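# Shelve cart bottle behind fridge bottle, then close door

## Task

A bottle already stands on a refrigerator shelf. Pick up the bottle on the cart, set it upright on that same shelf right behind the first bottle, then close the fridge door completely. Done only if, at the end, both bottles are upright, the cart rests on its wheels, no glass bottle has dropped far, the door was never slammed open or shut, and the robot has not tipped over or ended up leaning. Anything held in place only by the robot at the end does not count.

## Robot and tools

Robot: a Hello Robot Stretch 3 with one arm. It has a two-wheel base 0.33 m long and 0.34 m wide, a lift that moves the arm up and down a mast, and a telescoping arm that reaches out to the robot's right. The gripper cannot move forward on its own; drive the base for that. The base turns in place about a point midway between the wheels, 0.05 m behind its front edge. With the arm pulled in and the wrist folded, the turning sweep has a radius of 0.28 m. An unfolded, level wrist reaches beyond that circle.

Frames: the base frame has its origin on the floor between the drive wheels, x forward, y left, z up. hand_pose is reported in this frame, at the point where the closed fingertips meet. With all wrist joints at zero, that hand frame's x points up, y points back along the arm toward the mast, and z points to the rear. The odometry frame is the base frame as it was when the scene began. Headings are in radians, positive to the left (counter-clockwise seen from above), from -3.142 to 3.142.

execute_actions: argument "actions" is a list holding one action, or an empty list to just read the state and images. An action may have "base", "joints", or both, plus optional "contact_limits". "base" holds exactly one command, a relative move counted from the base's last reported position: {"translate_m": d}, a straight drive of d metres, -1 to 1, positive forward; or {"rotate_rad": d}, a turn in place of d radians, -3.2 to 3.2, positive left. The base cannot slide sideways. "joints" is a single object keyed by joint name, each value an absolute target: lift_m 0 to 1.1 (arm height on the mast, metres); arm_m 0 to 0.52 (extension, metres); wrist_yaw_rad -1.345 to 4.42 (0 aims the gripper along the arm, positive turns it toward the front, 3.0 folds it over the base); wrist_pitch_rad -1.57 to 0.451 (0 level, negative tips fingertips down); wrist_roll_rad -2.911 to 2.911 (0 has the fingers side by side and level); gripper_m -0.089 to 0.179 (larger is wider; the real fingertip gap is about 0.007 m smaller when nearly shut and 0.025 m smaller when fully open, and zero below 0.007); head_pan_rad -3.953 to 1.73 (0 forward, positive left, -1.57 looks along the arm); head_tilt_rad -1.53 to 0.419 (0 level, negative down). "contact_limits" accepts only arm_m, an effort percentage 1 to 100 at which the arm motion halts with contact_stop; smaller is gentler, too small stops immediately, and it also caps arm holding force until the next action. "cameras" lists head_camera, nav_camera, wrist_camera or all; omitted or null gives all, [] gives none. Unknown keys, names or out-of-range values make the whole call rejected with no motion. Motions in one action start together. Joints or base left out may still be driving toward earlier targets. One action runs at most 15 s.

wait: "seconds" 0 to 10; commands nothing and returns state and images. zoom_image: "camera" plus "region" [x0, y0, x1, y1] in pixels of that camera's latest full image, origin top-left, up to 504 by 504. finished_scene: "scene" is the current scene number; it ends the scene irreversibly and reports success, so the result must already be stable.

Result lines: base_status and joint_status say how each commanded motion ended. done means the target was reached (for the base, wheels turned the full amount even if slipping). off_target means it stopped short and may keep pushing. After contact_stop, time_out or torque_fault the old target is dropped; arm and lift go slack after contact_stop until next commanded, and a slack lift can sink under load or be pushed up by closing fingers on a surface. torque_fault means a wrist servo overloaded and is limp for 10 s. on_its_own describes uncommanded joints; its "held at" value is the held target, not the position. motor_effort is percent of maximum, positive toward larger joint values, with the peak of the last action in brackets; readings carry fixed bias and noise. Effort outside the rest range suggests pushing or carrying. Positive wheel effort pushes forward. base_tilt in degrees (forward and right positive, bias up to about 4). turned_by_wheels and turned_by_imu give turn since last result. base_odometry counts wheel turns, so slip looks like travel. lidar_m: 12 sectors of 30 degrees from the base origin, first straight ahead, counting counter-clockwise (4th left, 7th behind, 10th right), range 0.15 to 12 m, plane 0.17 m above floor, blind to glass and clear plastic; "-" means nothing seen; the robot's own parts can block sectors 5, 6, 9, 10. wrist_depth_mm (45 to 1000) and head_depth_mm (280 to 4000, image sent sideways) are 7x7 grids of median depths, read from the top left, ignoring clear objects and the robot.

Cameras: head_camera and nav_camera turn with head pan and tilt; wrist_camera rides on the gripper.

Gripping: command gripper_m below the object's width to hold it; lower squeezes harder, but too hard trips a stall guard that weakens the grip, letting heavy or slick items slide. Send a changed value to squeeze again. To let go, open at least 0.02 past where contact happened. Neither the reading nor done proves a grasp.

Speed: the base is fast only when stowed (lift_m under 0.30, arm_m under 0.03, wrist_yaw_rad over 2.54); otherwise 0.10 m/s and 0.63 rad/s.

Avoid: folding or unfolding the wrist unless lift_m is 0.32 to 0.95, pitch -0.4 and roll near 0; once folded, lift may go down to 0.25. With yaw below -0.4 keep pitch at -0.5 or lower. Pushing with the arm against something solid while the gripper is above roughly 0.45 m can tip the robot, more so after a prior contact_stop or with a raised contact limit. Do not drive while gripping or pressing something fixed. If the base snags, reverse the last move in small steps; if it leans, pull the gripper away, and lower lift_m to about 0.2 if needed. Do not drop the bottles, swing the fridge door fast, or leave anything resting on the robot. Loose objects may occasionally get nudged. The robot keeps its last command while you think.

Each tool is called after "Request:" as name(argument=value, ...), one argument or row to a line, values as JSON.

## Session

Request:
execute_actions(
  actions=[],
)

Scene clock: 0.00 s.
base_odometry: x=+0.000 y=+0.000 heading=+0.000 (m, m, rad; odometry frame)
turned_by_wheels: +0.000 (rad since the last result)
turned_by_imu: +0.000 (rad since the last result)
base_tilt: forward=+1.4 right=+1.6 (deg)
lidar_m: 0.77 0.91 1.79 1.82 2.60 1.91 1.33 1.61 1.28 1.17 1.17 1.48
head_depth_mm: 1754 2233 2251 2252 2242 2268 2192 / 1758 2547 2850 2823 2834 2868 2376 / 1757 2517 3144 3055 3059 3011 1101 / 1735 2557 3046 3051 2941 2933 958 / 1745 2499 2943 2954 2898 2851 964 / 1726 2481 2910 2864 2846 2831 931 / 1744 2199 2883 2834 2820 1333 972
base_status: not commanded
joint_positions: lift_m=+0.324 arm_m=+0.001 wrist_yaw_rad=+2.875 wrist_pitch_rad=-0.637 wrist_roll_rad=+0.003 gripper_m=+0.037 head_pan_rad=+0.002 head_tilt_rad=-0.008
joint_status: not commanded
motor_effort: left_wheel=+0 right_wheel=-1 lift_m=+22 arm_m=+0 wrist_yaw_rad=+0 wrist_pitch_rad=+6 wrist_roll_rad=+0 gripper_m=+0 head_pan_rad=+0 head_tilt_rad=+2 (%)
hand_pose: x=+0.0293 y=+0.0388 z=+0.2908 quat_wxyz=(+0.309, +0.696, +0.130, +0.635) (m; base frame)
wrist_depth_mm: - - - - - - - / - 920 945 913 914 921 836 / 712 742 740 742 727 727 721 / 621 - 602 613 618 609 611 / 540 510 547 534 528 518 502 / 474 - - 454 467 457 450 / - - - 411 397 404 403
pictures: head_camera (sideways: a quarter turn clockwise sets it upright), nav_camera (sideways: a quarter turn counterclockwise sets it upright), wrist_camera
Images, in order (width x height): head_camera 896x504, nav_camera 672x504, wrist_camera 644x364.

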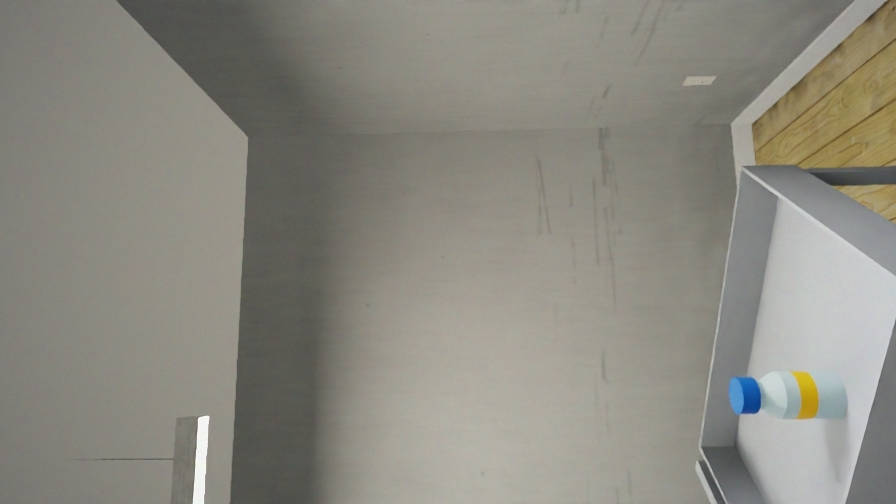

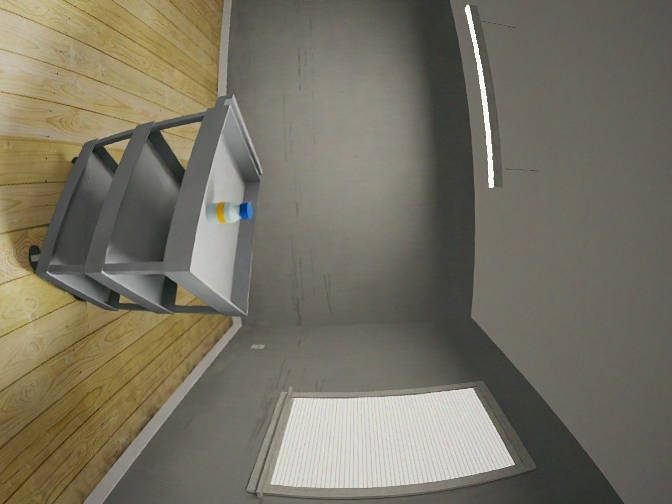

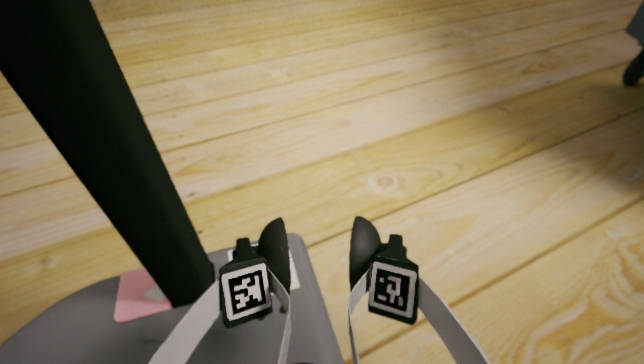

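Request:
execute_actions(
  actions=[
    {"joints":{"head_pan_rad":-1.6,"head_tilt_rad":-0.4}},
  ],
  cameras=["nav_camera","head_camera"],
)

Request:
execute_actions(
  actions=[
    {"joints":{"head_pan_rad":-3.3}},
  ],
  cameras=["nav_camera","head_camera"],
)

Request:
execute_actions(
  actions=[
    {"joints":{"head_pan_rad":1.6}},
  ],
  cameras=["nav_camera","head_camera"],
)

Scene clock: 6.97 s.
base_odometry: x=+0.000 y=+0.000 heading=+0.000 (m, m, rad; odometry frame)
turned_by_wheels: +0.000 (rad since the last result)
turned_by_imu: +0.001 (rad since the last result)
base_tilt: forward=+1.4 right=+1.8 (deg)
lidar_m: 0.77 0.91 1.78 1.82 2.60 1.91 1.33 1.61 1.28 1.17 1.16 1.48
head_depth_mm: 1073 1135 1221 1321 1448 1573 1446 / 1053 1119 1197 1276 1392 1518 1449 / 1025 1092 1163 1249 1340 1460 1443 / 1010 1063 1132 1218 1309 1408 1458 / 983 1040 1106 1185 1278 1377 1434 / 961 1019 1077 1153 1237 1330 1406 / 941 999 1055 1118 1197 1303 1372
base_status: not commanded
joint_positions: lift_m=+0.324 arm_m=+0.001 wrist_yaw_rad=+2.875 wrist_pitch_rad=-0.637 wrist_roll_rad=+0.003 gripper_m=+0.037 head_pan_rad=-1.593 head_tilt_rad=-0.395
joint_status: all done
motor_effort: left_wheel=+0(0) right_wheel=+0(1) lift_m=+22(22) arm_m=+0(0) wrist_yaw_rad=+1(1) wrist_pitch_rad=+6(6) wrist_roll_rad=+1(1) gripper_m=+0(0) head_pan_rad=-5(62) head_tilt_rad=-1(20) (%)
hand_pose: x=+0.0293 y=+0.0388 z=+0.2908 quat_wxyz=(+0.309, +0.696, +0.130, +0.635) (m; base frame)
wrist_depth_mm: - - - - - - - / - 936 940 900 909 900 846 / 723 743 738 736 722 733 732 / 626 - 615 605 608 599 599 / 530 507 541 544 524 521 513 / 464 - - 458 466 464 453 / - - - 417 400 405 410
pictures: head_camera (sideways: a quarter turn clockwise sets it upright), nav_camera (sideways: a quarter turn counterclockwise sets it upright)
Images, in order (width x height): head_camera 896x504, nav_camera 672x504.

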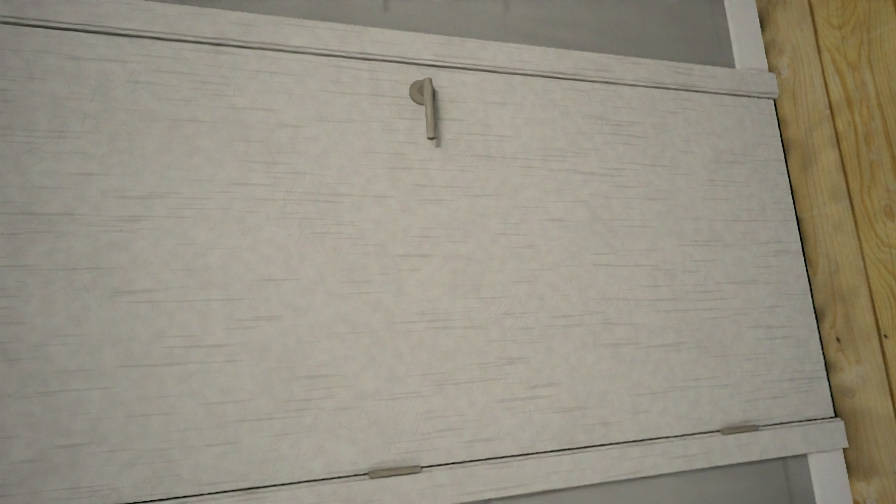

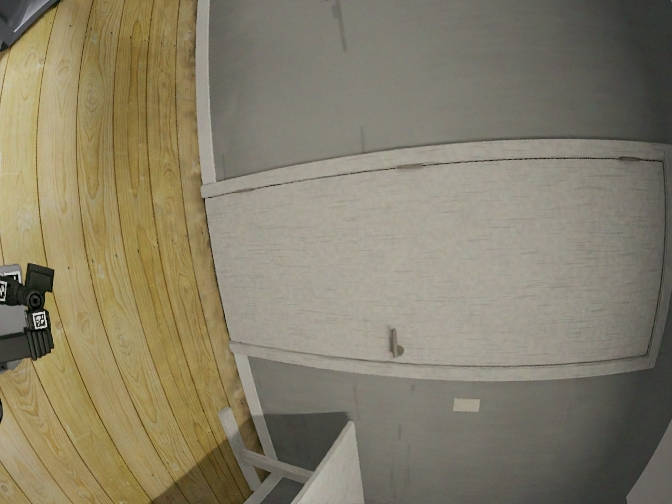

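Scene clock: 8.30 s.
base_odometry: x=+0.000 y=+0.000 heading=+0.000 (m, m, rad; odometry frame)
turned_by_wheels: +0.000 (rad since the last result)
turned_by_imu: +0.000 (rad since the last result)
base_tilt: forward=+1.3 right=+1.8 (deg)
lidar_m: 0.77 0.91 1.79 1.82 2.61 1.91 1.33 1.61 1.28 1.17 1.16 1.48
head_depth_mm: 1788 1902 2030 2210 2306 1814 1451 / 1699 1813 1931 2083 2217 1812 1448 / 1632 1754 1861 1982 2126 1805 1448 / 1578 1676 1769 1898 2031 1823 1448 / 1538 1625 1707 1753 1237 1691 1457 / 1472 1559 1649 1697 1173 1817 1446 / 1423 1507 1596 1638 1177 1840 1454
base_status: not commanded
joint_positions: lift_m=+0.324 arm_m=+0.001 wrist_yaw_rad=+2.875 wrist_pitch_rad=-0.637 wrist_roll_rad=+0.003 gripper_m=+0.037 head_pan_rad=-3.293 head_tilt_rad=-0.395
joint_status: all done
motor_effort: left_wheel=+0(0) right_wheel=+0(1) lift_m=+23(23) arm_m=+0(0) wrist_yaw_rad=+0(0) wrist_pitch_rad=+7(6) wrist_roll_rad=+1(0) gripper_m=+0(0) head_pan_rad=-5(60) head_tilt_rad=-2(2) (%)
hand_pose: x=+0.0293 y=+0.0388 z=+0.2908 quat_wxyz=(+0.309, +0.696, +0.130, +0.635) (m; base frame)
wrist_depth_mm: - - - - - - - / - 958 931 920 910 905 864 / 735 735 730 723 738 742 715 / 623 - 617 618 612 592 610 / 531 517 536 549 529 517 516 / 468 - - 461 468 452 451 / - - - 414 403 407 407
pictures: head_camera (sideways: a quarter turn clockwise sets it upright), nav_camera (sideways: a quarter turn counterclockwise sets it upright)
Images, in order (width x height): head_camera 896x504, nav_camera 672x504.

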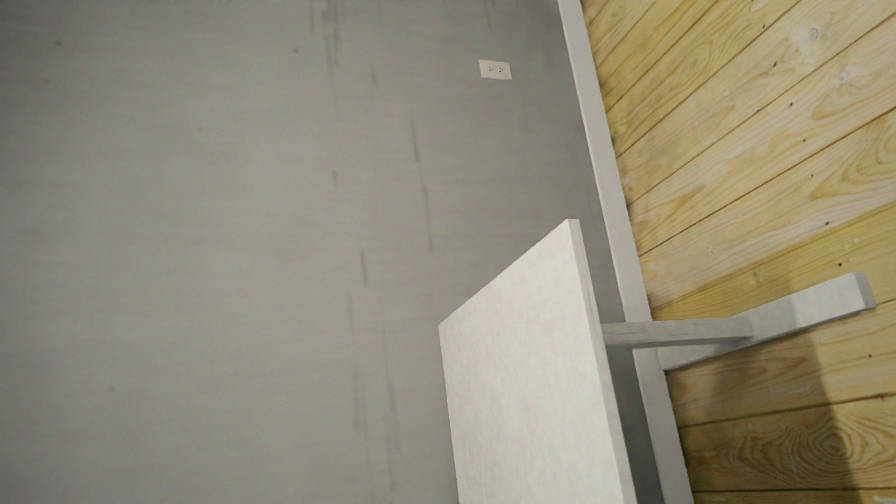

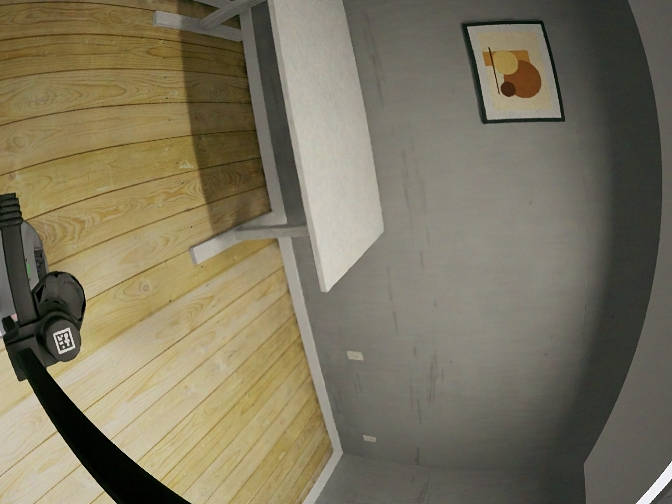

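Scene clock: 10.90 s.
base_odometry: x=+0.000 y=+0.000 heading=+0.000 (m, m, rad; odometry frame)
turned_by_wheels: +0.000 (rad since the last result)
turned_by_imu: +0.000 (rad since the last result)
base_tilt: forward=+1.3 right=+1.8 (deg)
lidar_m: 0.77 0.90 1.79 1.82 2.61 1.91 1.33 1.61 1.28 1.17 1.17 1.48
head_depth_mm: 1513 1622 1796 1995 2201 1818 1450 / 1838 2304 2397 2313 2001 1813 1450 / 1991 2020 2132 2389 2324 1823 1456 / 2244 2376 2541 2713 2473 1819 1443 / 2199 2315 2513 2631 2474 1821 1440 / 2158 2274 2438 2576 2477 1829 1451 / 2122 2281 2402 2551 2485 1815 1448
base_status: not commanded
joint_positions: lift_m=+0.324 arm_m=+0.001 wrist_yaw_rad=+2.875 wrist_pitch_rad=-0.637 wrist_roll_rad=+0.003 gripper_m=+0.037 head_pan_rad=+1.593 head_tilt_rad=-0.395
joint_status: all done
motor_effort: left_wheel=+0(0) right_wheel=+0(1) lift_m=+23(23) arm_m=+0(0) wrist_yaw_rad=+0(0) wrist_pitch_rad=+6(6) wrist_roll_rad=+0(0) gripper_m=-1(1) head_pan_rad=+5(59) head_tilt_rad=-2(2) (%)
hand_pose: x=+0.0293 y=+0.0388 z=+0.2908 quat_wxyz=(+0.309, +0.696, +0.130, +0.635) (m; base frame)
wrist_depth_mm: - - - - - - - / - 943 958 927 924 885 852 / 723 769 733 744 741 724 734 / 619 - 606 620 599 600 600 / 532 515 547 546 526 511 520 / 466 - - 457 475 459 452 / - - - 413 405 405 408
pictures: head_camera (sideways: a quarter turn clockwise sets it upright), nav_camera (sideways: a quarter turn counterclockwise sets it upright)
Images, in order (width x height): head_camera 896x504, nav_camera 672x504.

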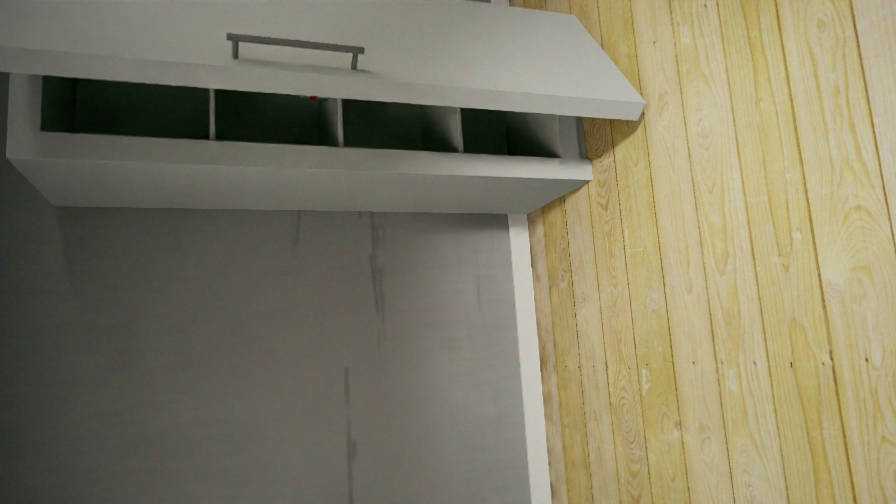

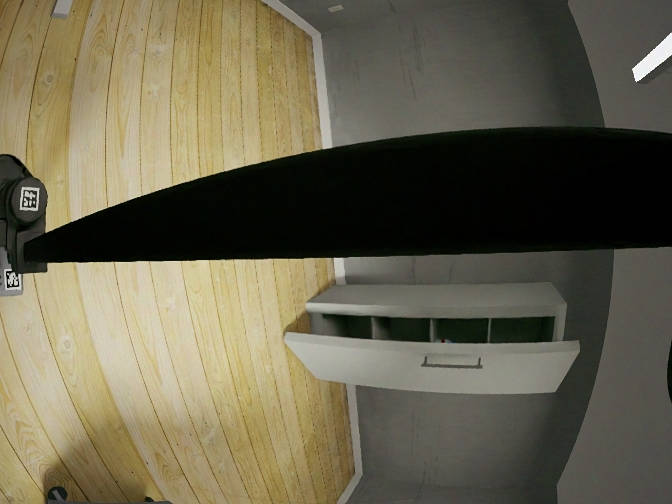

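Request:
execute_actions(
  actions=[
    {"base":{"rotate_rad":1.26},"joints":{"head_pan_rad":-1.2,"head_tilt_rad":-0.6,"lift_m":0.26}},
  ],
  cameras=["nav_camera","head_camera"],
)

Request:
execute_actions(
  actions=[
    {"base":{"translate_m":1.0}},
  ],
  cameras=["nav_camera"],
)

Request:
execute_actions(
  actions=[
    {"base":{"rotate_rad":2.145},"joints":{"head_pan_rad":-1.7,"lift_m":0.29}},
  ],
  cameras=["nav_camera","head_camera"],
)

Scene clock: 38.30 s.
base_odometry: x=+0.000 y=+0.000 heading=+1.260 (m, m, rad; odometry frame)
turned_by_wheels: +1.260 (rad since the last result)
turned_by_imu: +1.251 (rad since the last result)
base_tilt: forward=+1.3 right=+1.7 (deg)
lidar_m: 1.79 2.58 2.35 1.34 1.33 1.60 1.20 1.17 1.26 0.89 0.77 1.13
head_depth_mm: 2404 2453 2531 2392 1875 1515 1265 / 2642 2903 3096 2492 1882 1512 1261 / 2596 2833 2971 1319 1510 1470 1261 / 2534 2805 1301 1015 1064 1299 1259 / 2552 2743 1348 1067 1197 1369 1265 / 2477 2742 1368 1127 1287 1415 1260 / 2490 2670 1315 1325 1337 1453 1266
base_status: done
joint_positions: lift_m=+0.260 arm_m=+0.001 wrist_yaw_rad=+2.875 wrist_pitch_rad=-0.638 wrist_roll_rad=+0.003 gripper_m=+0.037 head_pan_rad=-1.193 head_tilt_rad=-0.593
joint_status: all done
motor_effort: left_wheel=-2(8) right_wheel=+3(14) lift_m=+19(20) arm_m=+0(0) wrist_yaw_rad=+1(0) wrist_pitch_rad=+7(7) wrist_roll_rad=+0(1) gripper_m=+1(0) head_pan_rad=-5(60) head_tilt_rad=-3(19) (%)
hand_pose: x=+0.0292 y=+0.0386 z=+0.2269 quat_wxyz=(+0.310, +0.695, +0.130, +0.635) (m; base frame)
wrist_depth_mm: - - - - - - - / - 794 787 769 777 756 746 / 632 639 629 624 619 626 618 / 536 - 528 521 525 515 515 / 467 - - 456 451 447 443 / - - - 393 401 387 387 / - - - - 343 348 341
pictures: head_camera (sideways: a quarter turn clockwise sets it upright), nav_camera (sideways: a quarter turn counterclockwise sets it upright)
Images, in order (width x height): head_camera 896x504, nav_camera 672x504.

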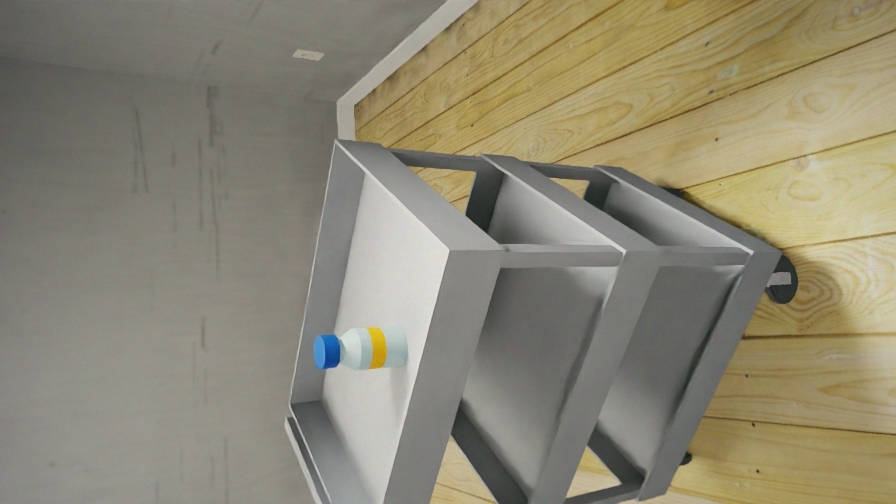

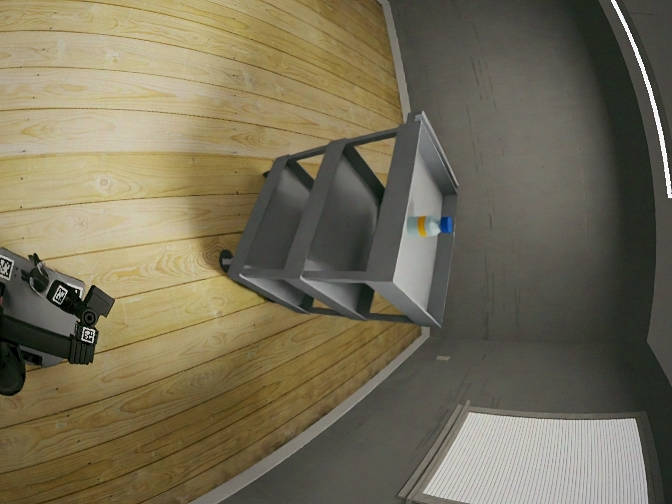

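Scene clock: 43.23 s.
base_odometry: x=+0.306 y=+0.952 heading=+1.260 (m, m, rad; odometry frame)
turned_by_wheels: +0.000 (rad since the last result)
turned_by_imu: +0.000 (rad since the last result)
base_tilt: forward=+1.4 right=+1.7 (deg)
lidar_m: 0.79 1.14 1.79 2.25 1.93 1.86 2.10 1.03 0.82 0.82 2.58 2.28
head_depth_mm: 2268 2505 2758 2475 1879 1503 1231 / 2231 2459 2699 2472 1869 1517 1266 / 2200 2410 2687 2493 1864 1503 1264 / 2151 2381 2638 2491 1890 1508 1259 / 2128 2342 2602 2480 1888 1509 1265 / 2141 2310 2558 2496 1865 1500 1255 / 2087 2304 2522 2478 1869 1498 1263
base_status: done
joint_positions: lift_m=+0.260 arm_m=+0.001 wrist_yaw_rad=+2.875 wrist_pitch_rad=-0.638 wrist_roll_rad=+0.003 gripper_m=+0.037 head_pan_rad=-1.193 head_tilt_rad=-0.593
joint_status: not commanded
motor_effort: left_wheel=-3(8) right_wheel=+4(14) lift_m=+20(20) arm_m=+0(0) wrist_yaw_rad=+0(0) wrist_pitch_rad=+7(7) wrist_roll_rad=+1(1) gripper_m=-1(0) head_pan_rad=-5(5) head_tilt_rad=-3(3) (%)
hand_pose: x=+0.0292 y=+0.0386 z=+0.2269 quat_wxyz=(+0.310, +0.695, +0.130, +0.635) (m; base frame)
wrist_depth_mm: - - - - - - - / - 796 805 769 763 778 759 / 625 633 640 623 625 622 615 / 534 - 528 526 524 517 513 / 476 - - 451 453 442 445 / - - - 393 395 388 390 / - - - - 338 346 346
pictures: nav_camera (sideways: a quarter turn counterclockwise sets it upright)
Images, in order (width x height): nav_camera 672x504.

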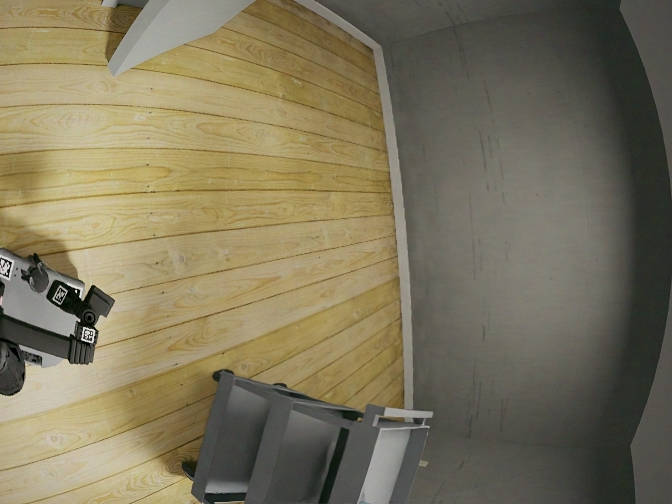

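Scene clock: 45.80 s.
base_odometry: x=+0.306 y=+0.952 heading=-2.879 (m, m, rad; odometry frame)
turned_by_wheels: +2.145 (rad since the last result)
turned_by_imu: +2.128 (rad since the last result)
base_tilt: forward=+1.3 right=+1.7 (deg)
lidar_m: 1.86 2.35 2.09 1.00 0.82 0.82 2.58 2.21 0.79 1.15 1.81 2.22
head_depth_mm: 661 692 753 846 1021 1300 1258 / 1293 1447 1590 1519 1004 1128 1234 / 962 1044 1158 1330 1505 1496 1256 / 1400 1522 1690 1884 1818 1510 1263 / 1405 1535 1692 1894 1869 1513 1252 / 1394 1525 1674 1870 1869 1504 1251 / 1386 1508 1658 1848 1868 1495 1260
base_status: done
joint_positions: lift_m=+0.290 arm_m=+0.001 wrist_yaw_rad=+2.875 wrist_pitch_rad=-0.638 wrist_roll_rad=+0.003 gripper_m=+0.037 head_pan_rad=-1.693 head_tilt_rad=-0.593
joint_status: all done
motor_effort: left_wheel=-3(10) right_wheel=+4(15) lift_m=+26(26) arm_m=-1(1) wrist_yaw_rad=+1(0) wrist_pitch_rad=+7(7) wrist_roll_rad=+1(1) gripper_m=+0(1) head_pan_rad=-4(42) head_tilt_rad=-3(3) (%)
hand_pose: x=+0.0292 y=+0.0385 z=+0.2565 quat_wxyz=(+0.310, +0.695, +0.131, +0.635) (m; base frame)
wrist_depth_mm: - - - - - - - / - 877 851 851 859 818 837 / 680 677 701 683 671 678 658 / 569 - 579 572 562 568 559 / 493 492 521 493 485 482 472 / - - - 423 425 419 421 / - - - 376 365 378 371
pictures: head_camera (sideways: a quarter turn clockwise sets it upright), nav_camera (sideways: a quarter turn counterclockwise sets it upright)
Images, in order (width x height): head_camera 896x504, nav_camera 672x504.

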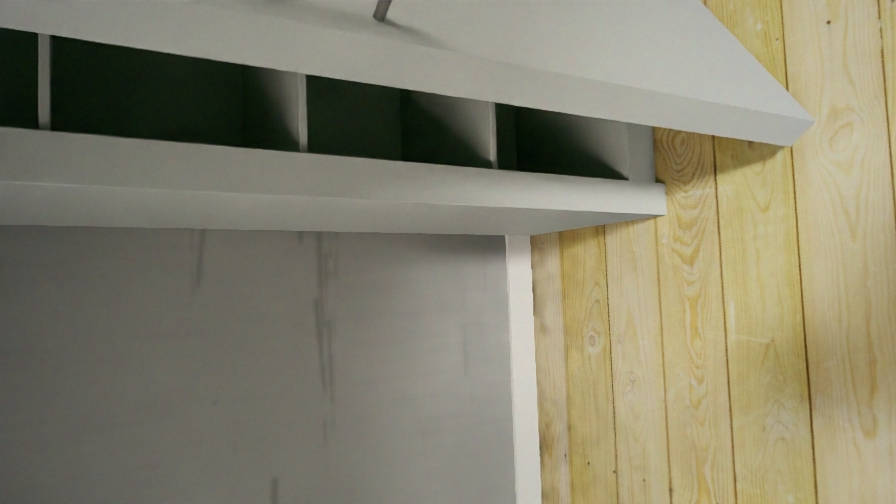

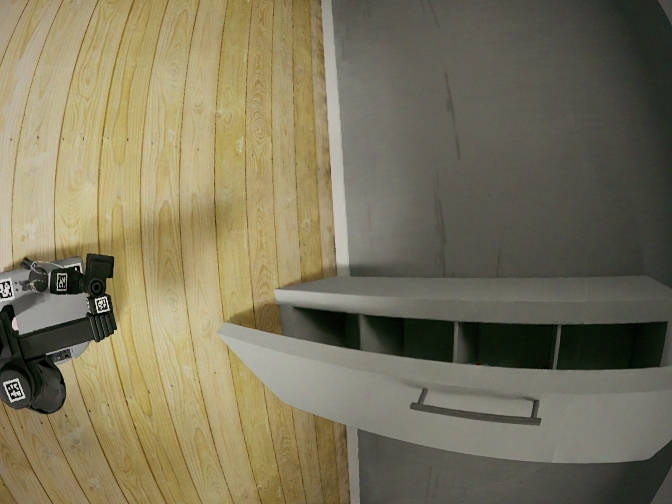

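Request:
execute_actions(
  actions=[
    {"joints":{"lift_m":0.4,"wrist_pitch_rad":-0.4,"gripper_m":0.0,"head_pan_rad":-2,"head_tilt_rad":-0.8}},
  ],
  cameras=[],
)

Request:
execute_actions(
  actions=[
    {"joints":{"wrist_yaw_rad":0}},
  ],
  cameras=[],
)

Request:
execute_actions(
  actions=[
    {"joints":{"wrist_pitch_rad":0,"arm_m":0.4}},
  ],
  cameras=["head_camera"],
)

Request:
execute_actions(
  actions=[
    {"base":{"translate_m":-0.4}},
  ],
  cameras=["nav_camera","head_camera"],
)

Scene clock: 62.23 s.
base_odometry: x=+0.306 y=+0.952 heading=-2.879 (m, m, rad; odometry frame)
turned_by_wheels: +0.000 (rad since the last result)
turned_by_imu: +0.001 (rad since the last result)
base_tilt: forward=+1.3 right=+1.7 (deg)
lidar_m: 1.86 2.35 2.10 1.00 0.82 0.82 2.58 2.21 0.79 1.15 1.81 2.23
head_depth_mm: 1715 2000 2284 1918 1565 1335 1160 / 883 1064 1336 1790 1558 1339 1156 / 692 804 1017 1260 1485 1328 1155 / 669 767 885 1070 1308 1328 1155 / 1339 1534 1465 1618 1556 1323 1149 / 969 1107 1425 1771 1558 1323 1151 / 1356 1563 1765 1886 1551 1323 1149
base_status: not commanded
joint_positions: lift_m=+0.400 arm_m=+0.001 wrist_yaw_rad=+2.875 wrist_pitch_rad=-0.419 wrist_roll_rad=+0.003 gripper_m=+0.000 head_pan_rad=-1.993 head_tilt_rad=-0.790
joint_status: all done
motor_effort: left_wheel=-2(2) right_wheel=+4(4) lift_m=+25(26) arm_m=-1(1) wrist_yaw_rad=+1(0) wrist_pitch_rad=+11(12) wrist_roll_rad=+1(1) gripper_m=-2(80) head_pan_rad=-5(33) head_tilt_rad=-4(17) (%)
hand_pose: x=+0.0378 y=+0.0703 z=+0.4123 quat_wxyz=(+0.238, +0.706, +0.054, +0.665) (m; base frame)
wrist_depth_mm: - - - - - - - / - - - - - - - / - - - - - - - / - - - - - - 970 / 801 - 785 824 777 791 765 / 661 - 656 - 655 639 646 / 553 551 558 555 551 548 556
pictures: none
No camera images: the call's "cameras" was empty. Leave "cameras" out to get every camera's image.

Scene clock: 64.67 s.
base_odometry: x=+0.306 y=+0.952 heading=-2.879 (m, m, rad; odometry frame)
turned_by_wheels: +0.000 (rad since the last result)
turned_by_imu: +0.000 (rad since the last result)
base_tilt: forward=+1.3 right=+1.7 (deg)
lidar_m: 1.86 2.34 2.09 1.00 0.82 0.82 2.58 2.21 0.79 1.15 1.81 2.23
head_depth_mm: 1724 2012 2249 1901 1566 1329 1161 / 883 1066 1331 1794 1567 1336 1157 / 692 797 1011 1260 1491 1329 1154 / 666 768 881 1061 1313 1332 1154 / 1331 1542 1452 1619 1557 1331 1150 / 965 1110 1426 1778 1563 1322 1155 / 1354 1550 1758 1874 1554 1322 1143
base_status: not commanded
joint_positions: lift_m=+0.400 arm_m=+0.001 wrist_yaw_rad=+0.003 wrist_pitch_rad=-0.419 wrist_roll_rad=+0.003 gripper_m=+0.000 head_pan_rad=-1.993 head_tilt_rad=-0.790
joint_status: all done
motor_effort: left_wheel=-3(3) right_wheel=+4(4) lift_m=+25(26) arm_m=-1(1) wrist_yaw_rad=-2(2) wrist_pitch_rad=+11(11) wrist_roll_rad=+1(0) gripper_m=-3(3) head_pan_rad=-5(5) head_tilt_rad=-5(5) (%)
hand_pose: x=-0.0209 y=-0.3704 z=+0.4123 quat_wxyz=(+0.691, +0.148, -0.692, -0.146) (m; base frame)
wrist_depth_mm: - - - - - - 418 / - - - - - - 482 / - - - - - 532 586 / - - - - 966 568 727 / 806 808 806 842 791 621 765 / 668 664 668 - 644 645 633 / 561 570 558 557 553 554 547
pictures: none
No camera images: the call's "cameras" was empty. Leave "cameras" out to get every camera's image.

Scene clock: 68.80 s.
base_odometry: x=+0.306 y=+0.952 heading=-2.879 (m, m, rad; odometry frame)
turned_by_wheels: +0.000 (rad since the last result)
turned_by_imu: +0.001 (rad since the last result)
base_tilt: forward=+1.2 right=+1.9 (deg)
lidar_m: 1.87 2.35 2.09 1.00 0.82 0.82 2.58 2.21 0.79 1.15 1.81 2.23
head_depth_mm: 1716 2013 2256 1901 1567 1329 1154 / 880 1065 1341 1780 1556 1329 1157 / 692 801 1016 1263 1481 1318 1155 / 667 765 885 1070 1318 1323 1200 / 1340 1538 1460 1618 1556 1336 1153 / 966 1104 1421 1789 1642 1301 1148 / 1357 1550 1752 1895 1535 1315 1151
base_status: not commanded
joint_positions: lift_m=+0.400 arm_m=+0.400 wrist_yaw_rad=+0.001 wrist_pitch_rad=-0.021 wrist_roll_rad=+0.003 gripper_m=+0.000 head_pan_rad=-1.993 head_tilt_rad=-0.790
joint_status: all done
motor_effort: left_wheel=-3(3) right_wheel=+4(4) lift_m=+25(25) arm_m=+5(6) wrist_yaw_rad=-1(2) wrist_pitch_rad=+12(11) wrist_roll_rad=+1(0) gripper_m=-3(3) head_pan_rad=-4(5) head_tilt_rad=-4(4) (%)
hand_pose: x=-0.0211 y=-0.8003 z=+0.5090 quat_wxyz=(+0.706, +0.008, -0.708, -0.007) (m; base frame)
wrist_depth_mm: - - - 964 920 434 790 / - - - - 939 448 838 / - - - - - 451 827 / - - - - - 462 809 / - - - - - 481 863 / - - - - 840 494 833 / 939 907 883 884 835 511 665
pictures: head_camera (sideways: a quarter turn clockwise sets it upright)
Images, in order (width x height): head_camera 896x504.

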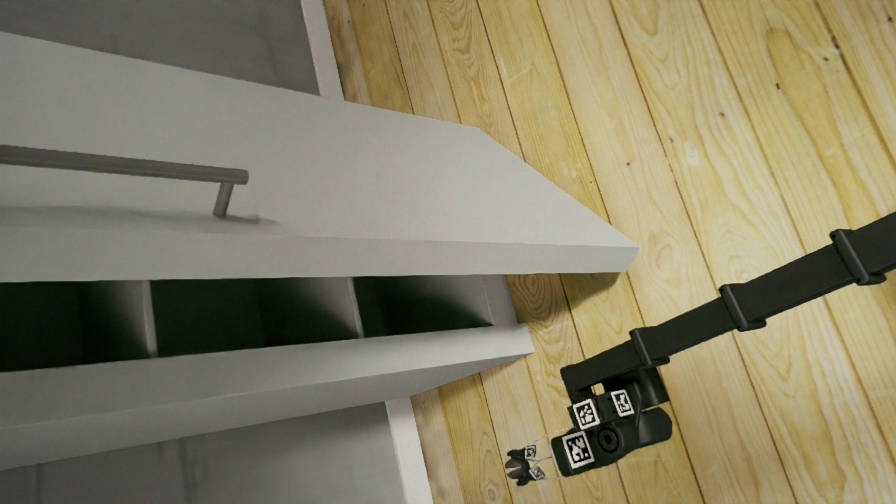

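Scene clock: 73.80 s.
base_odometry: x=+0.692 y=+1.056 heading=-2.876 (m, m, rad; odometry frame)
turned_by_wheels: +0.003 (rad since the last result)
turned_by_imu: +0.008 (rad since the last result)
base_tilt: forward=+1.3 right=+1.8 (deg)
lidar_m: 2.25 2.74 2.15 0.62 0.60 2.21 2.18 2.14 0.85 0.68 1.78 2.62
head_depth_mm: 1710 1951 2237 1907 1566 1330 1152 / 1638 1866 2151 1916 1558 1330 1157 / 1568 1791 2075 1916 1576 1325 1155 / 944 1623 1879 1788 1542 1324 1202 / 803 902 1015 1163 1369 1335 1149 / 713 783 869 977 1073 1265 1154 / 637 694 763 843 935 1295 1156
base_status: done
joint_positions: lift_m=+0.400 arm_m=+0.400 wrist_yaw_rad=+0.438 wrist_pitch_rad=-0.022 wrist_roll_rad=+0.001 gripper_m=+0.000 head_pan_rad=-1.993 head_tilt_rad=-0.790
joint_status: not commanded
on_its_own: left_wheel is at rest, and its effort (+38) is outside its rest range (-18 to +18); right_wheel is at rest, and its effort (-94) is outside its rest range (-18 to +18); wrist_yaw_rad is at rest, and its effort (-95) is outside its rest range (-12 to +12)
motor_effort: left_wheel=+38(43) right_wheel=-94(100) lift_m=+26(26) arm_m=+7(7) wrist_yaw_rad=-95(95) wrist_pitch_rad=+13(13) wrist_roll_rad=+1(1) gripper_m=-9(11) head_pan_rad=-5(4) head_tilt_rad=-4(4) (%)
hand_pose: x=+0.0869 y=-0.7761 z=+0.5089 quat_wxyz=(+0.692, +0.161, -0.689, +0.146) (m; base frame)
wrist_depth_mm: - - - - 76 50 - / - - - - 77 51 - / - - - - 78 50 - / - - - - 79 50 - / - - - - 81 51 - / - - - - 81 51 - / 896 900 855 895 75 50 46
pictures: head_camera (sideways: a quarter turn clockwise sets it upright), nav_camera (sideways: a quarter turn counterclockwise sets it upright)
Images, in order (width x height): head_camera 896x504, nav_camera 672x504.

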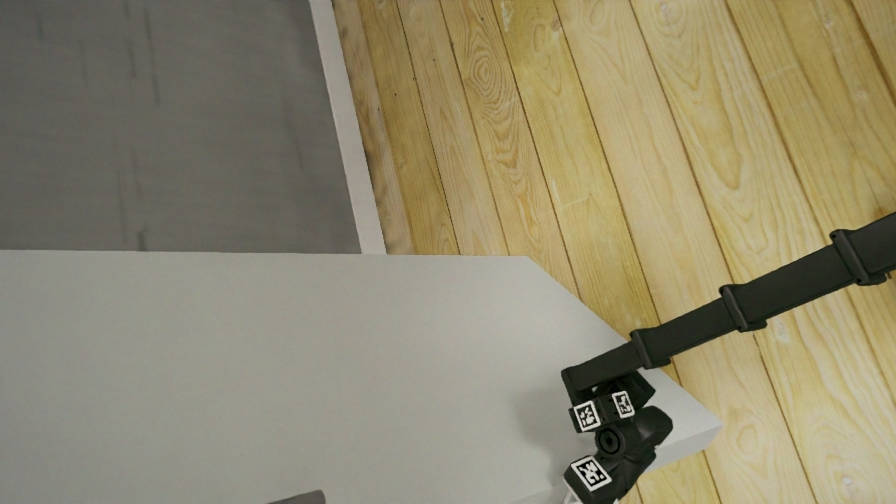

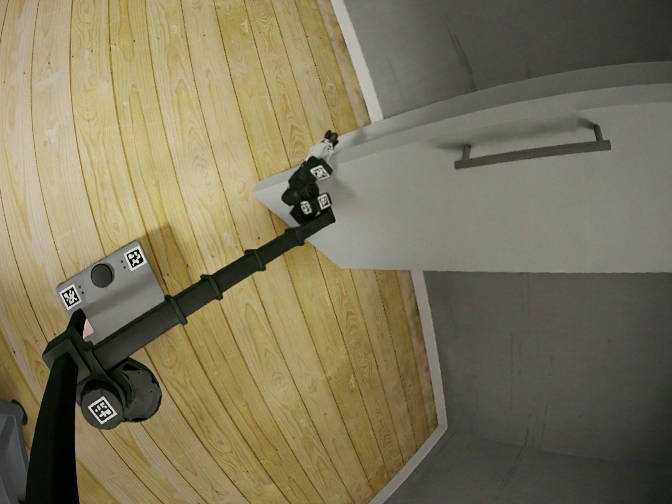

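Request:
execute_actions(
  actions=[
    {"base":{"translate_m":0.42},"joints":{"head_pan_rad":-1.7,"head_tilt_rad":-0.6}},
  ],
)

Scene clock: 82.63 s.
base_odometry: x=+0.287 y=+0.946 heading=-2.876 (m, m, rad; odometry frame)
turned_by_wheels: +0.000 (rad since the last result)
turned_by_imu: -0.002 (rad since the last result)
base_tilt: forward=+1.2 right=+1.8 (deg)
lidar_m: 1.84 2.33 2.09 1.02 0.83 0.83 2.60 2.20 0.80 1.23 1.81 2.20
head_depth_mm: 1322 725 763 846 1012 1331 1253 / 1327 1430 1630 1537 1560 1168 1239 / 972 1073 1163 1360 1538 1483 1269 / 1407 1520 1691 1875 1799 1582 1220 / 1409 1535 1707 1905 1847 1573 1255 / 1398 1526 1686 1898 1862 1468 1246 / 1379 1507 1684 1868 1844 1486 1252
base_status: done
joint_positions: lift_m=+0.400 arm_m=+0.400 wrist_yaw_rad=+0.512 wrist_pitch_rad=-0.021 wrist_roll_rad=+0.002 gripper_m=+0.000 head_pan_rad=-1.707 head_tilt_rad=-0.606
joint_status: all done
on_its_own: wrist_yaw_rad is held at +0.509, not at your +0.000, by its stall guard, which is not easing now
motor_effort: left_wheel=-1(6) right_wheel=+2(11) lift_m=+26(25) arm_m=+5(6) wrist_yaw_rad=-2(4) wrist_pitch_rad=+12(12) wrist_roll_rad=+1(1) gripper_m=-3(4) head_pan_rad=+5(31) head_tilt_rad=+3(17) (%)
hand_pose: x=+0.1037 y=-0.7676 z=+0.5091 quat_wxyz=(+0.686, +0.186, -0.682, +0.171) (m; base frame)
wrist_depth_mm: - - - - - 876 741 / - - - - - 885 782 / - - - - - 887 778 / - - - - - 900 781 / - - - - - 931 818 / - - - - - 944 829 / 891 897 883 878 883 864 799
pictures: head_camera (sideways: a quarter turn clockwise sets it upright), nav_camera (sideways: a quarter turn counterclockwise sets it upright), wrist_camera
Images, in order (width x height): head_camera 896x504, nav_camera 672x504, wrist_camera 644x364.

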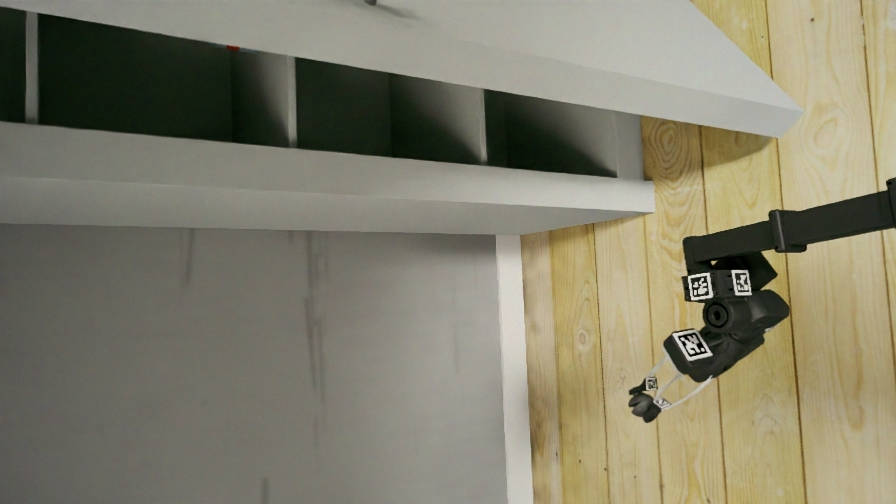

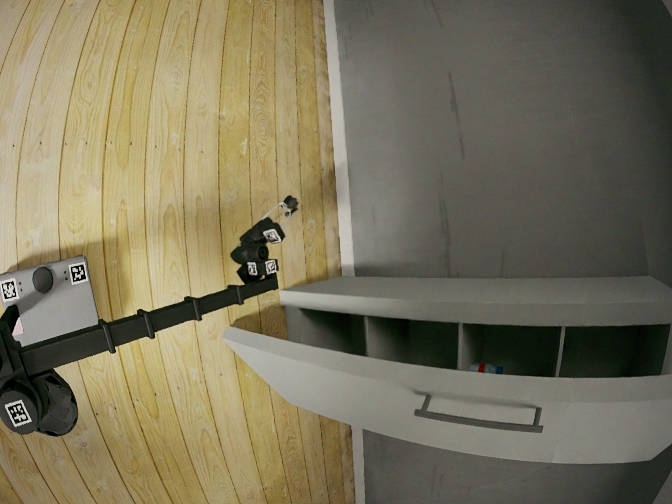

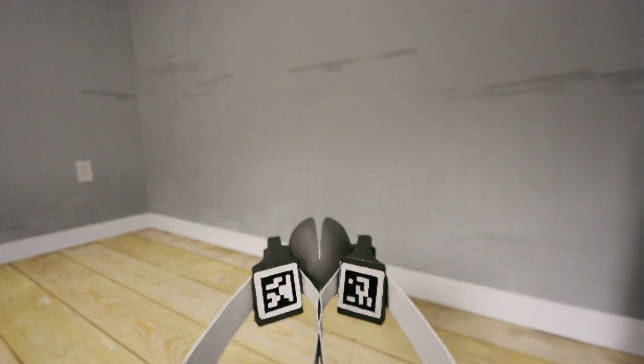

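Request:
execute_actions(
  actions=[
    {"base":{"translate_m":-0.1},"joints":{"arm_m":0,"wrist_yaw_rad":0}},
  ],
  cameras=[],
)

Request:
execute_actions(
  actions=[
    {"base":{"rotate_rad":-0.6}},
  ],
  cameras=[],
)

Request:
execute_actions(
  actions=[
    {"base":{"translate_m":0.24}},
  ],
  cameras=[],
)

Request:
execute_actions(
  actions=[
    {"base":{"rotate_rad":0.6},"joints":{"head_pan_rad":-1.9,"head_tilt_rad":-0.9}},
  ],
  cameras=[],
)

Request:
execute_actions(
  actions=[
    {"joints":{"arm_m":0.4}},
  ],
)

Scene clock: 109.77 s.
base_odometry: x=+0.383 y=+0.972 heading=-2.876 (m, m, rad; odometry frame)
turned_by_wheels: +0.000 (rad since the last result)
turned_by_imu: +0.002 (rad since the last result)
base_tilt: forward=+1.4 right=+1.7 (deg)
lidar_m: 1.94 2.43 2.09 0.92 0.76 2.53 2.50 2.19 0.75 1.13 1.81 2.31
head_depth_mm: 602 674 758 942 1156 1416 1247 / 632 678 739 829 956 1179 1257 / 1267 1400 1564 1483 1615 1372 1228 / 1004 1091 1203 1340 1538 1497 1254 / 1392 1535 1700 1919 1863 1493 1245 / 1381 1514 1675 1889 1844 1481 1252 / 1374 1507 1669 1876 1856 1492 1246
base_status: done
joint_positions: lift_m=+0.400 arm_m=+0.001 wrist_yaw_rad=+0.001 wrist_pitch_rad=-0.021 wrist_roll_rad=+0.002 gripper_m=+0.000 head_pan_rad=-1.707 head_tilt_rad=-0.606
joint_status: all done
joint sent to its limit — the command would take arm_m past its lower limit, so that joint was sent only as far as its limit.
motor_effort: left_wheel=-1(5) right_wheel=+2(5) lift_m=+26(25) arm_m=-5(6) wrist_yaw_rad=-1(3) wrist_pitch_rad=+12(12) wrist_roll_rad=+1(1) gripper_m=-3(3) head_pan_rad=+4(5) head_tilt_rad=+4(3) (%)
hand_pose: x=-0.0211 y=-0.4020 z=+0.5091 quat_wxyz=(+0.707, +0.008, -0.707, -0.007) (m; base frame)
wrist_depth_mm: - - - - 822 433 515 / - - - - - 444 540 / - - - - - 458 554 / - - - - - 476 589 / - - - - - 482 612 / - - - - 949 496 668 / 907 886 887 884 887 513 700
pictures: none
No camera images: the call's "cameras" was empty. Leave "cameras" out to get every camera's image.

Scene clock: 111.67 s.
base_odometry: x=+0.383 y=+0.972 heading=+2.807 (m, m, rad; odometry frame)
turned_by_wheels: -0.600 (rad since the last result)
turned_by_imu: -0.596 (rad since the last result)
base_tilt: forward=+1.3 right=+1.8 (deg)
lidar_m: 2.34 2.27 1.94 2.13 0.98 0.76 0.76 2.50 2.34 0.75 1.13 1.76
head_depth_mm: 2355 2585 2831 2436 1868 1496 1252 / 2139 2382 2744 2431 1871 1494 1248 / 1961 2171 2418 2437 1842 1490 1246 / 1811 1985 2217 2354 1857 1484 1247 / 1040 1118 1201 1305 1415 1432 1253 / 819 867 917 971 1038 1112 1199 / 658 673 725 795 899 1418 1251
base_status: done
joint_positions: lift_m=+0.400 arm_m=+0.001 wrist_yaw_rad=+0.001 wrist_pitch_rad=-0.021 wrist_roll_rad=+0.002 gripper_m=+0.000 head_pan_rad=-1.707 head_tilt_rad=-0.606
joint_status: not commanded
motor_effort: left_wheel=+3(7) right_wheel=-5(9) lift_m=+26(25) arm_m=-5(5) wrist_yaw_rad=-1(1) wrist_pitch_rad=+12(12) wrist_roll_rad=+1(1) gripper_m=-2(3) head_pan_rad=+4(4) head_tilt_rad=+4(3) (%)
hand_pose: x=-0.0211 y=-0.4020 z=+0.5091 quat_wxyz=(+0.707, +0.008, -0.707, -0.007) (m; base frame)
wrist_depth_mm: - 742 502 811 - - - / - 759 506 824 - - - / - - 507 825 - - - / - - 504 821 - - - / - - 519 831 - - - / - 953 525 - - - - / 922 861 596 793 863 882 862
pictures: none
No camera images: the call's "cameras" was empty. Leave "cameras" out to get every camera's image.

Scene clock: 115.23 s.
base_odometry: x=+0.157 y=+1.051 heading=+2.807 (m, m, rad; odometry frame)
turned_by_wheels: +0.000 (rad since the last result)
turned_by_imu: +0.000 (rad since the last result)
base_tilt: forward=+1.5 right=+1.7 (deg)
lidar_m: 2.13 2.06 1.78 2.25 2.21 1.01 1.00 2.71 1.26 0.75 1.32 1.64
head_depth_mm: 2186 2462 2854 2439 1867 1492 1254 / 1984 2237 2522 2465 1832 1491 1253 / 1084 2001 2234 2330 1788 1496 1245 / 661 703 778 941 1083 1262 1247 / 614 679 770 1412 1560 1446 1249 / 1338 1411 1575 1484 1612 1440 1245 / 1252 1340 1044 1143 1335 1461 1246
base_status: done
joint_positions: lift_m=+0.400 arm_m=+0.001 wrist_yaw_rad=+0.001 wrist_pitch_rad=-0.021 wrist_roll_rad=+0.002 gripper_m=+0.000 head_pan_rad=-1.707 head_tilt_rad=-0.606
joint_status: not commanded
motor_effort: left_wheel=+2(7) right_wheel=-5(6) lift_m=+25(26) arm_m=-5(5) wrist_yaw_rad=-1(1) wrist_pitch_rad=+12(12) wrist_roll_rad=+1(1) gripper_m=-3(3) head_pan_rad=+4(5) head_tilt_rad=+3(3) (%)
hand_pose: x=-0.0211 y=-0.4020 z=+0.5091 quat_wxyz=(+0.707, +0.008, -0.707, -0.007) (m; base frame)
wrist_depth_mm: - - 804 840 829 - - / - - 845 - 842 - - / - - 918 - 901 - - / - - 926 890 890 - - / - - - - - - - / - - 932 - - - - / 897 904 844 683 829 880 833
pictures: none
No camera images: the call's "cameras" was empty. Leave "cameras" out to get every camera's image.

Scene clock: 117.13 s.
base_odometry: x=+0.157 y=+1.051 heading=-2.876 (m, m, rad; odometry frame)
turned_by_wheels: +0.600 (rad since the last result)
turned_by_imu: +0.597 (rad since the last result)
base_tilt: forward=+1.3 right=+1.6 (deg)
lidar_m: 2.06 1.77 2.22 2.17 1.00 1.00 2.71 0.88 0.75 1.57 1.68 2.09
head_depth_mm: 1087 716 826 1297 1464 1265 1133 / 1145 1536 1392 1074 1368 1266 1127 / 977 1462 1384 1606 1455 1268 1155 / 1003 1140 1348 1589 1452 1269 1160 / 1359 1574 1860 1722 1451 1262 1091 / 1349 1545 1798 1721 1448 1271 1115 / 1316 1502 1749 1694 1447 1258 1122
base_status: done
joint_positions: lift_m=+0.400 arm_m=+0.001 wrist_yaw_rad=+0.001 wrist_pitch_rad=-0.021 wrist_roll_rad=+0.002 gripper_m=+0.000 head_pan_rad=-1.893 head_tilt_rad=-0.889
joint_status: all done
motor_effort: left_wheel=-3(7) right_wheel=+5(10) lift_m=+25(26) arm_m=-5(5) wrist_yaw_rad=-1(1) wrist_pitch_rad=+12(12) wrist_roll_rad=+1(1) gripper_m=-3(3) head_pan_rad=-4(26) head_tilt_rad=-4(24) (%)
hand_pose: x=-0.0211 y=-0.4020 z=+0.5091 quat_wxyz=(+0.707, +0.008, -0.707, -0.007) (m; base frame)
wrist_depth_mm: - - - - - 712 920 / - - - - - 724 - / - - - - - 713 - / - - - - - 708 - / - - - - - 824 - / - - - - - 791 933 / 908 925 909 888 875 772 741
pictures: none
No camera images: the call's "cameras" was empty. Leave "cameras" out to get every camera's image.

Scene clock: 121.27 s.
base_odometry: x=+0.157 y=+1.051 heading=-2.876 (m, m, rad; odometry frame)
turned_by_wheels: +0.000 (rad since the last result)
turned_by_imu: +0.001 (rad since the last result)
base_tilt: forward=+1.2 right=+1.7 (deg)
lidar_m: 2.06 1.79 2.21 2.18 1.00 0.99 2.71 0.88 0.74 1.57 1.68 2.09
head_depth_mm: 1092 716 823 1301 1468 1272 1131 / 1148 1534 1392 1074 1368 1272 1131 / 973 1460 1386 1618 1452 1264 1143 / 1004 1145 1349 1594 1469 1276 1102 / 1367 1573 1864 1712 1388 1259 1115 / 1348 1534 1805 1759 1409 1256 1122 / 1312 1488 1732 1695 1446 1255 1115
base_status: not commanded
joint_positions: lift_m=+0.400 arm_m=+0.400 wrist_yaw_rad=+0.001 wrist_pitch_rad=-0.021 wrist_roll_rad=+0.002 gripper_m=+0.000 head_pan_rad=-1.893 head_tilt_rad=-0.889
joint_status: all done
motor_effort: left_wheel=-2(3) right_wheel=+5(5) lift_m=+25(26) arm_m=+5(5) wrist_yaw_rad=-1(1) wrist_pitch_rad=+12(12) wrist_roll_rad=+1(1) gripper_m=-2(3) head_pan_rad=-5(5) head_tilt_rad=-5(4) (%)
hand_pose: x=-0.0211 y=-0.8003 z=+0.5091 quat_wxyz=(+0.707, +0.008, -0.707, -0.007) (m; base frame)
wrist_depth_mm: 905 875 859 882 831 670 432 / 929 894 911 843 825 685 430 / 929 942 910 909 865 706 432 / - 952 902 916 864 670 433 / - - 958 925 917 688 433 / - - - - 921 690 434 / 899 879 888 897 863 687 445
pictures: head_camera (sideways: a quarter turn clockwise sets it upright), nav_camera (sideways: a quarter turn counterclockwise sets it upright), wrist_camera
Images, in order (width x height): head_camera 896x504, nav_camera 672x504, wrist_camera 644x364.

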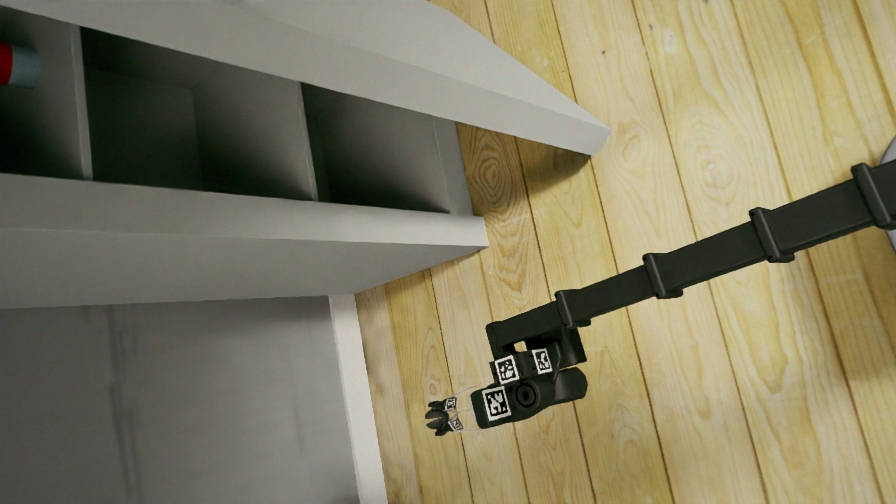

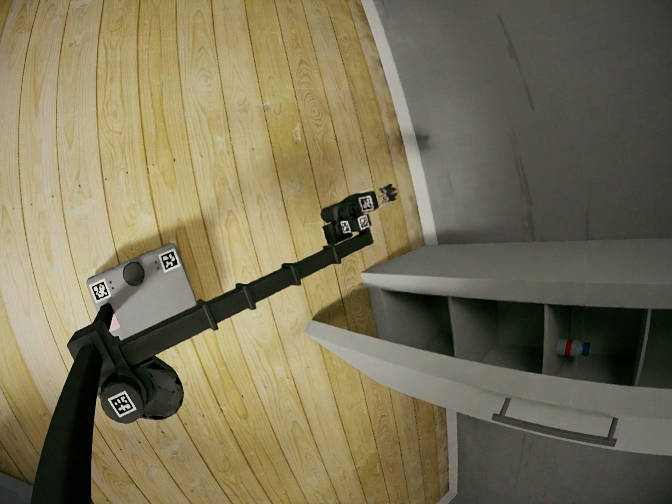

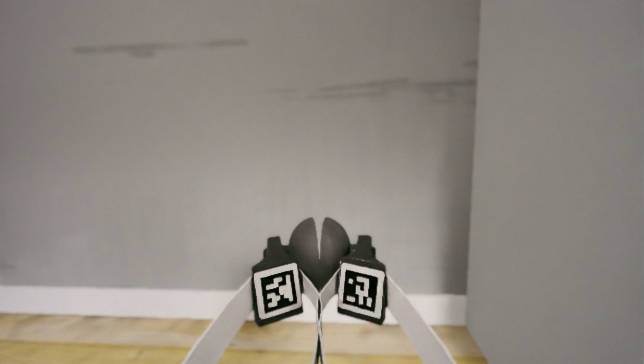

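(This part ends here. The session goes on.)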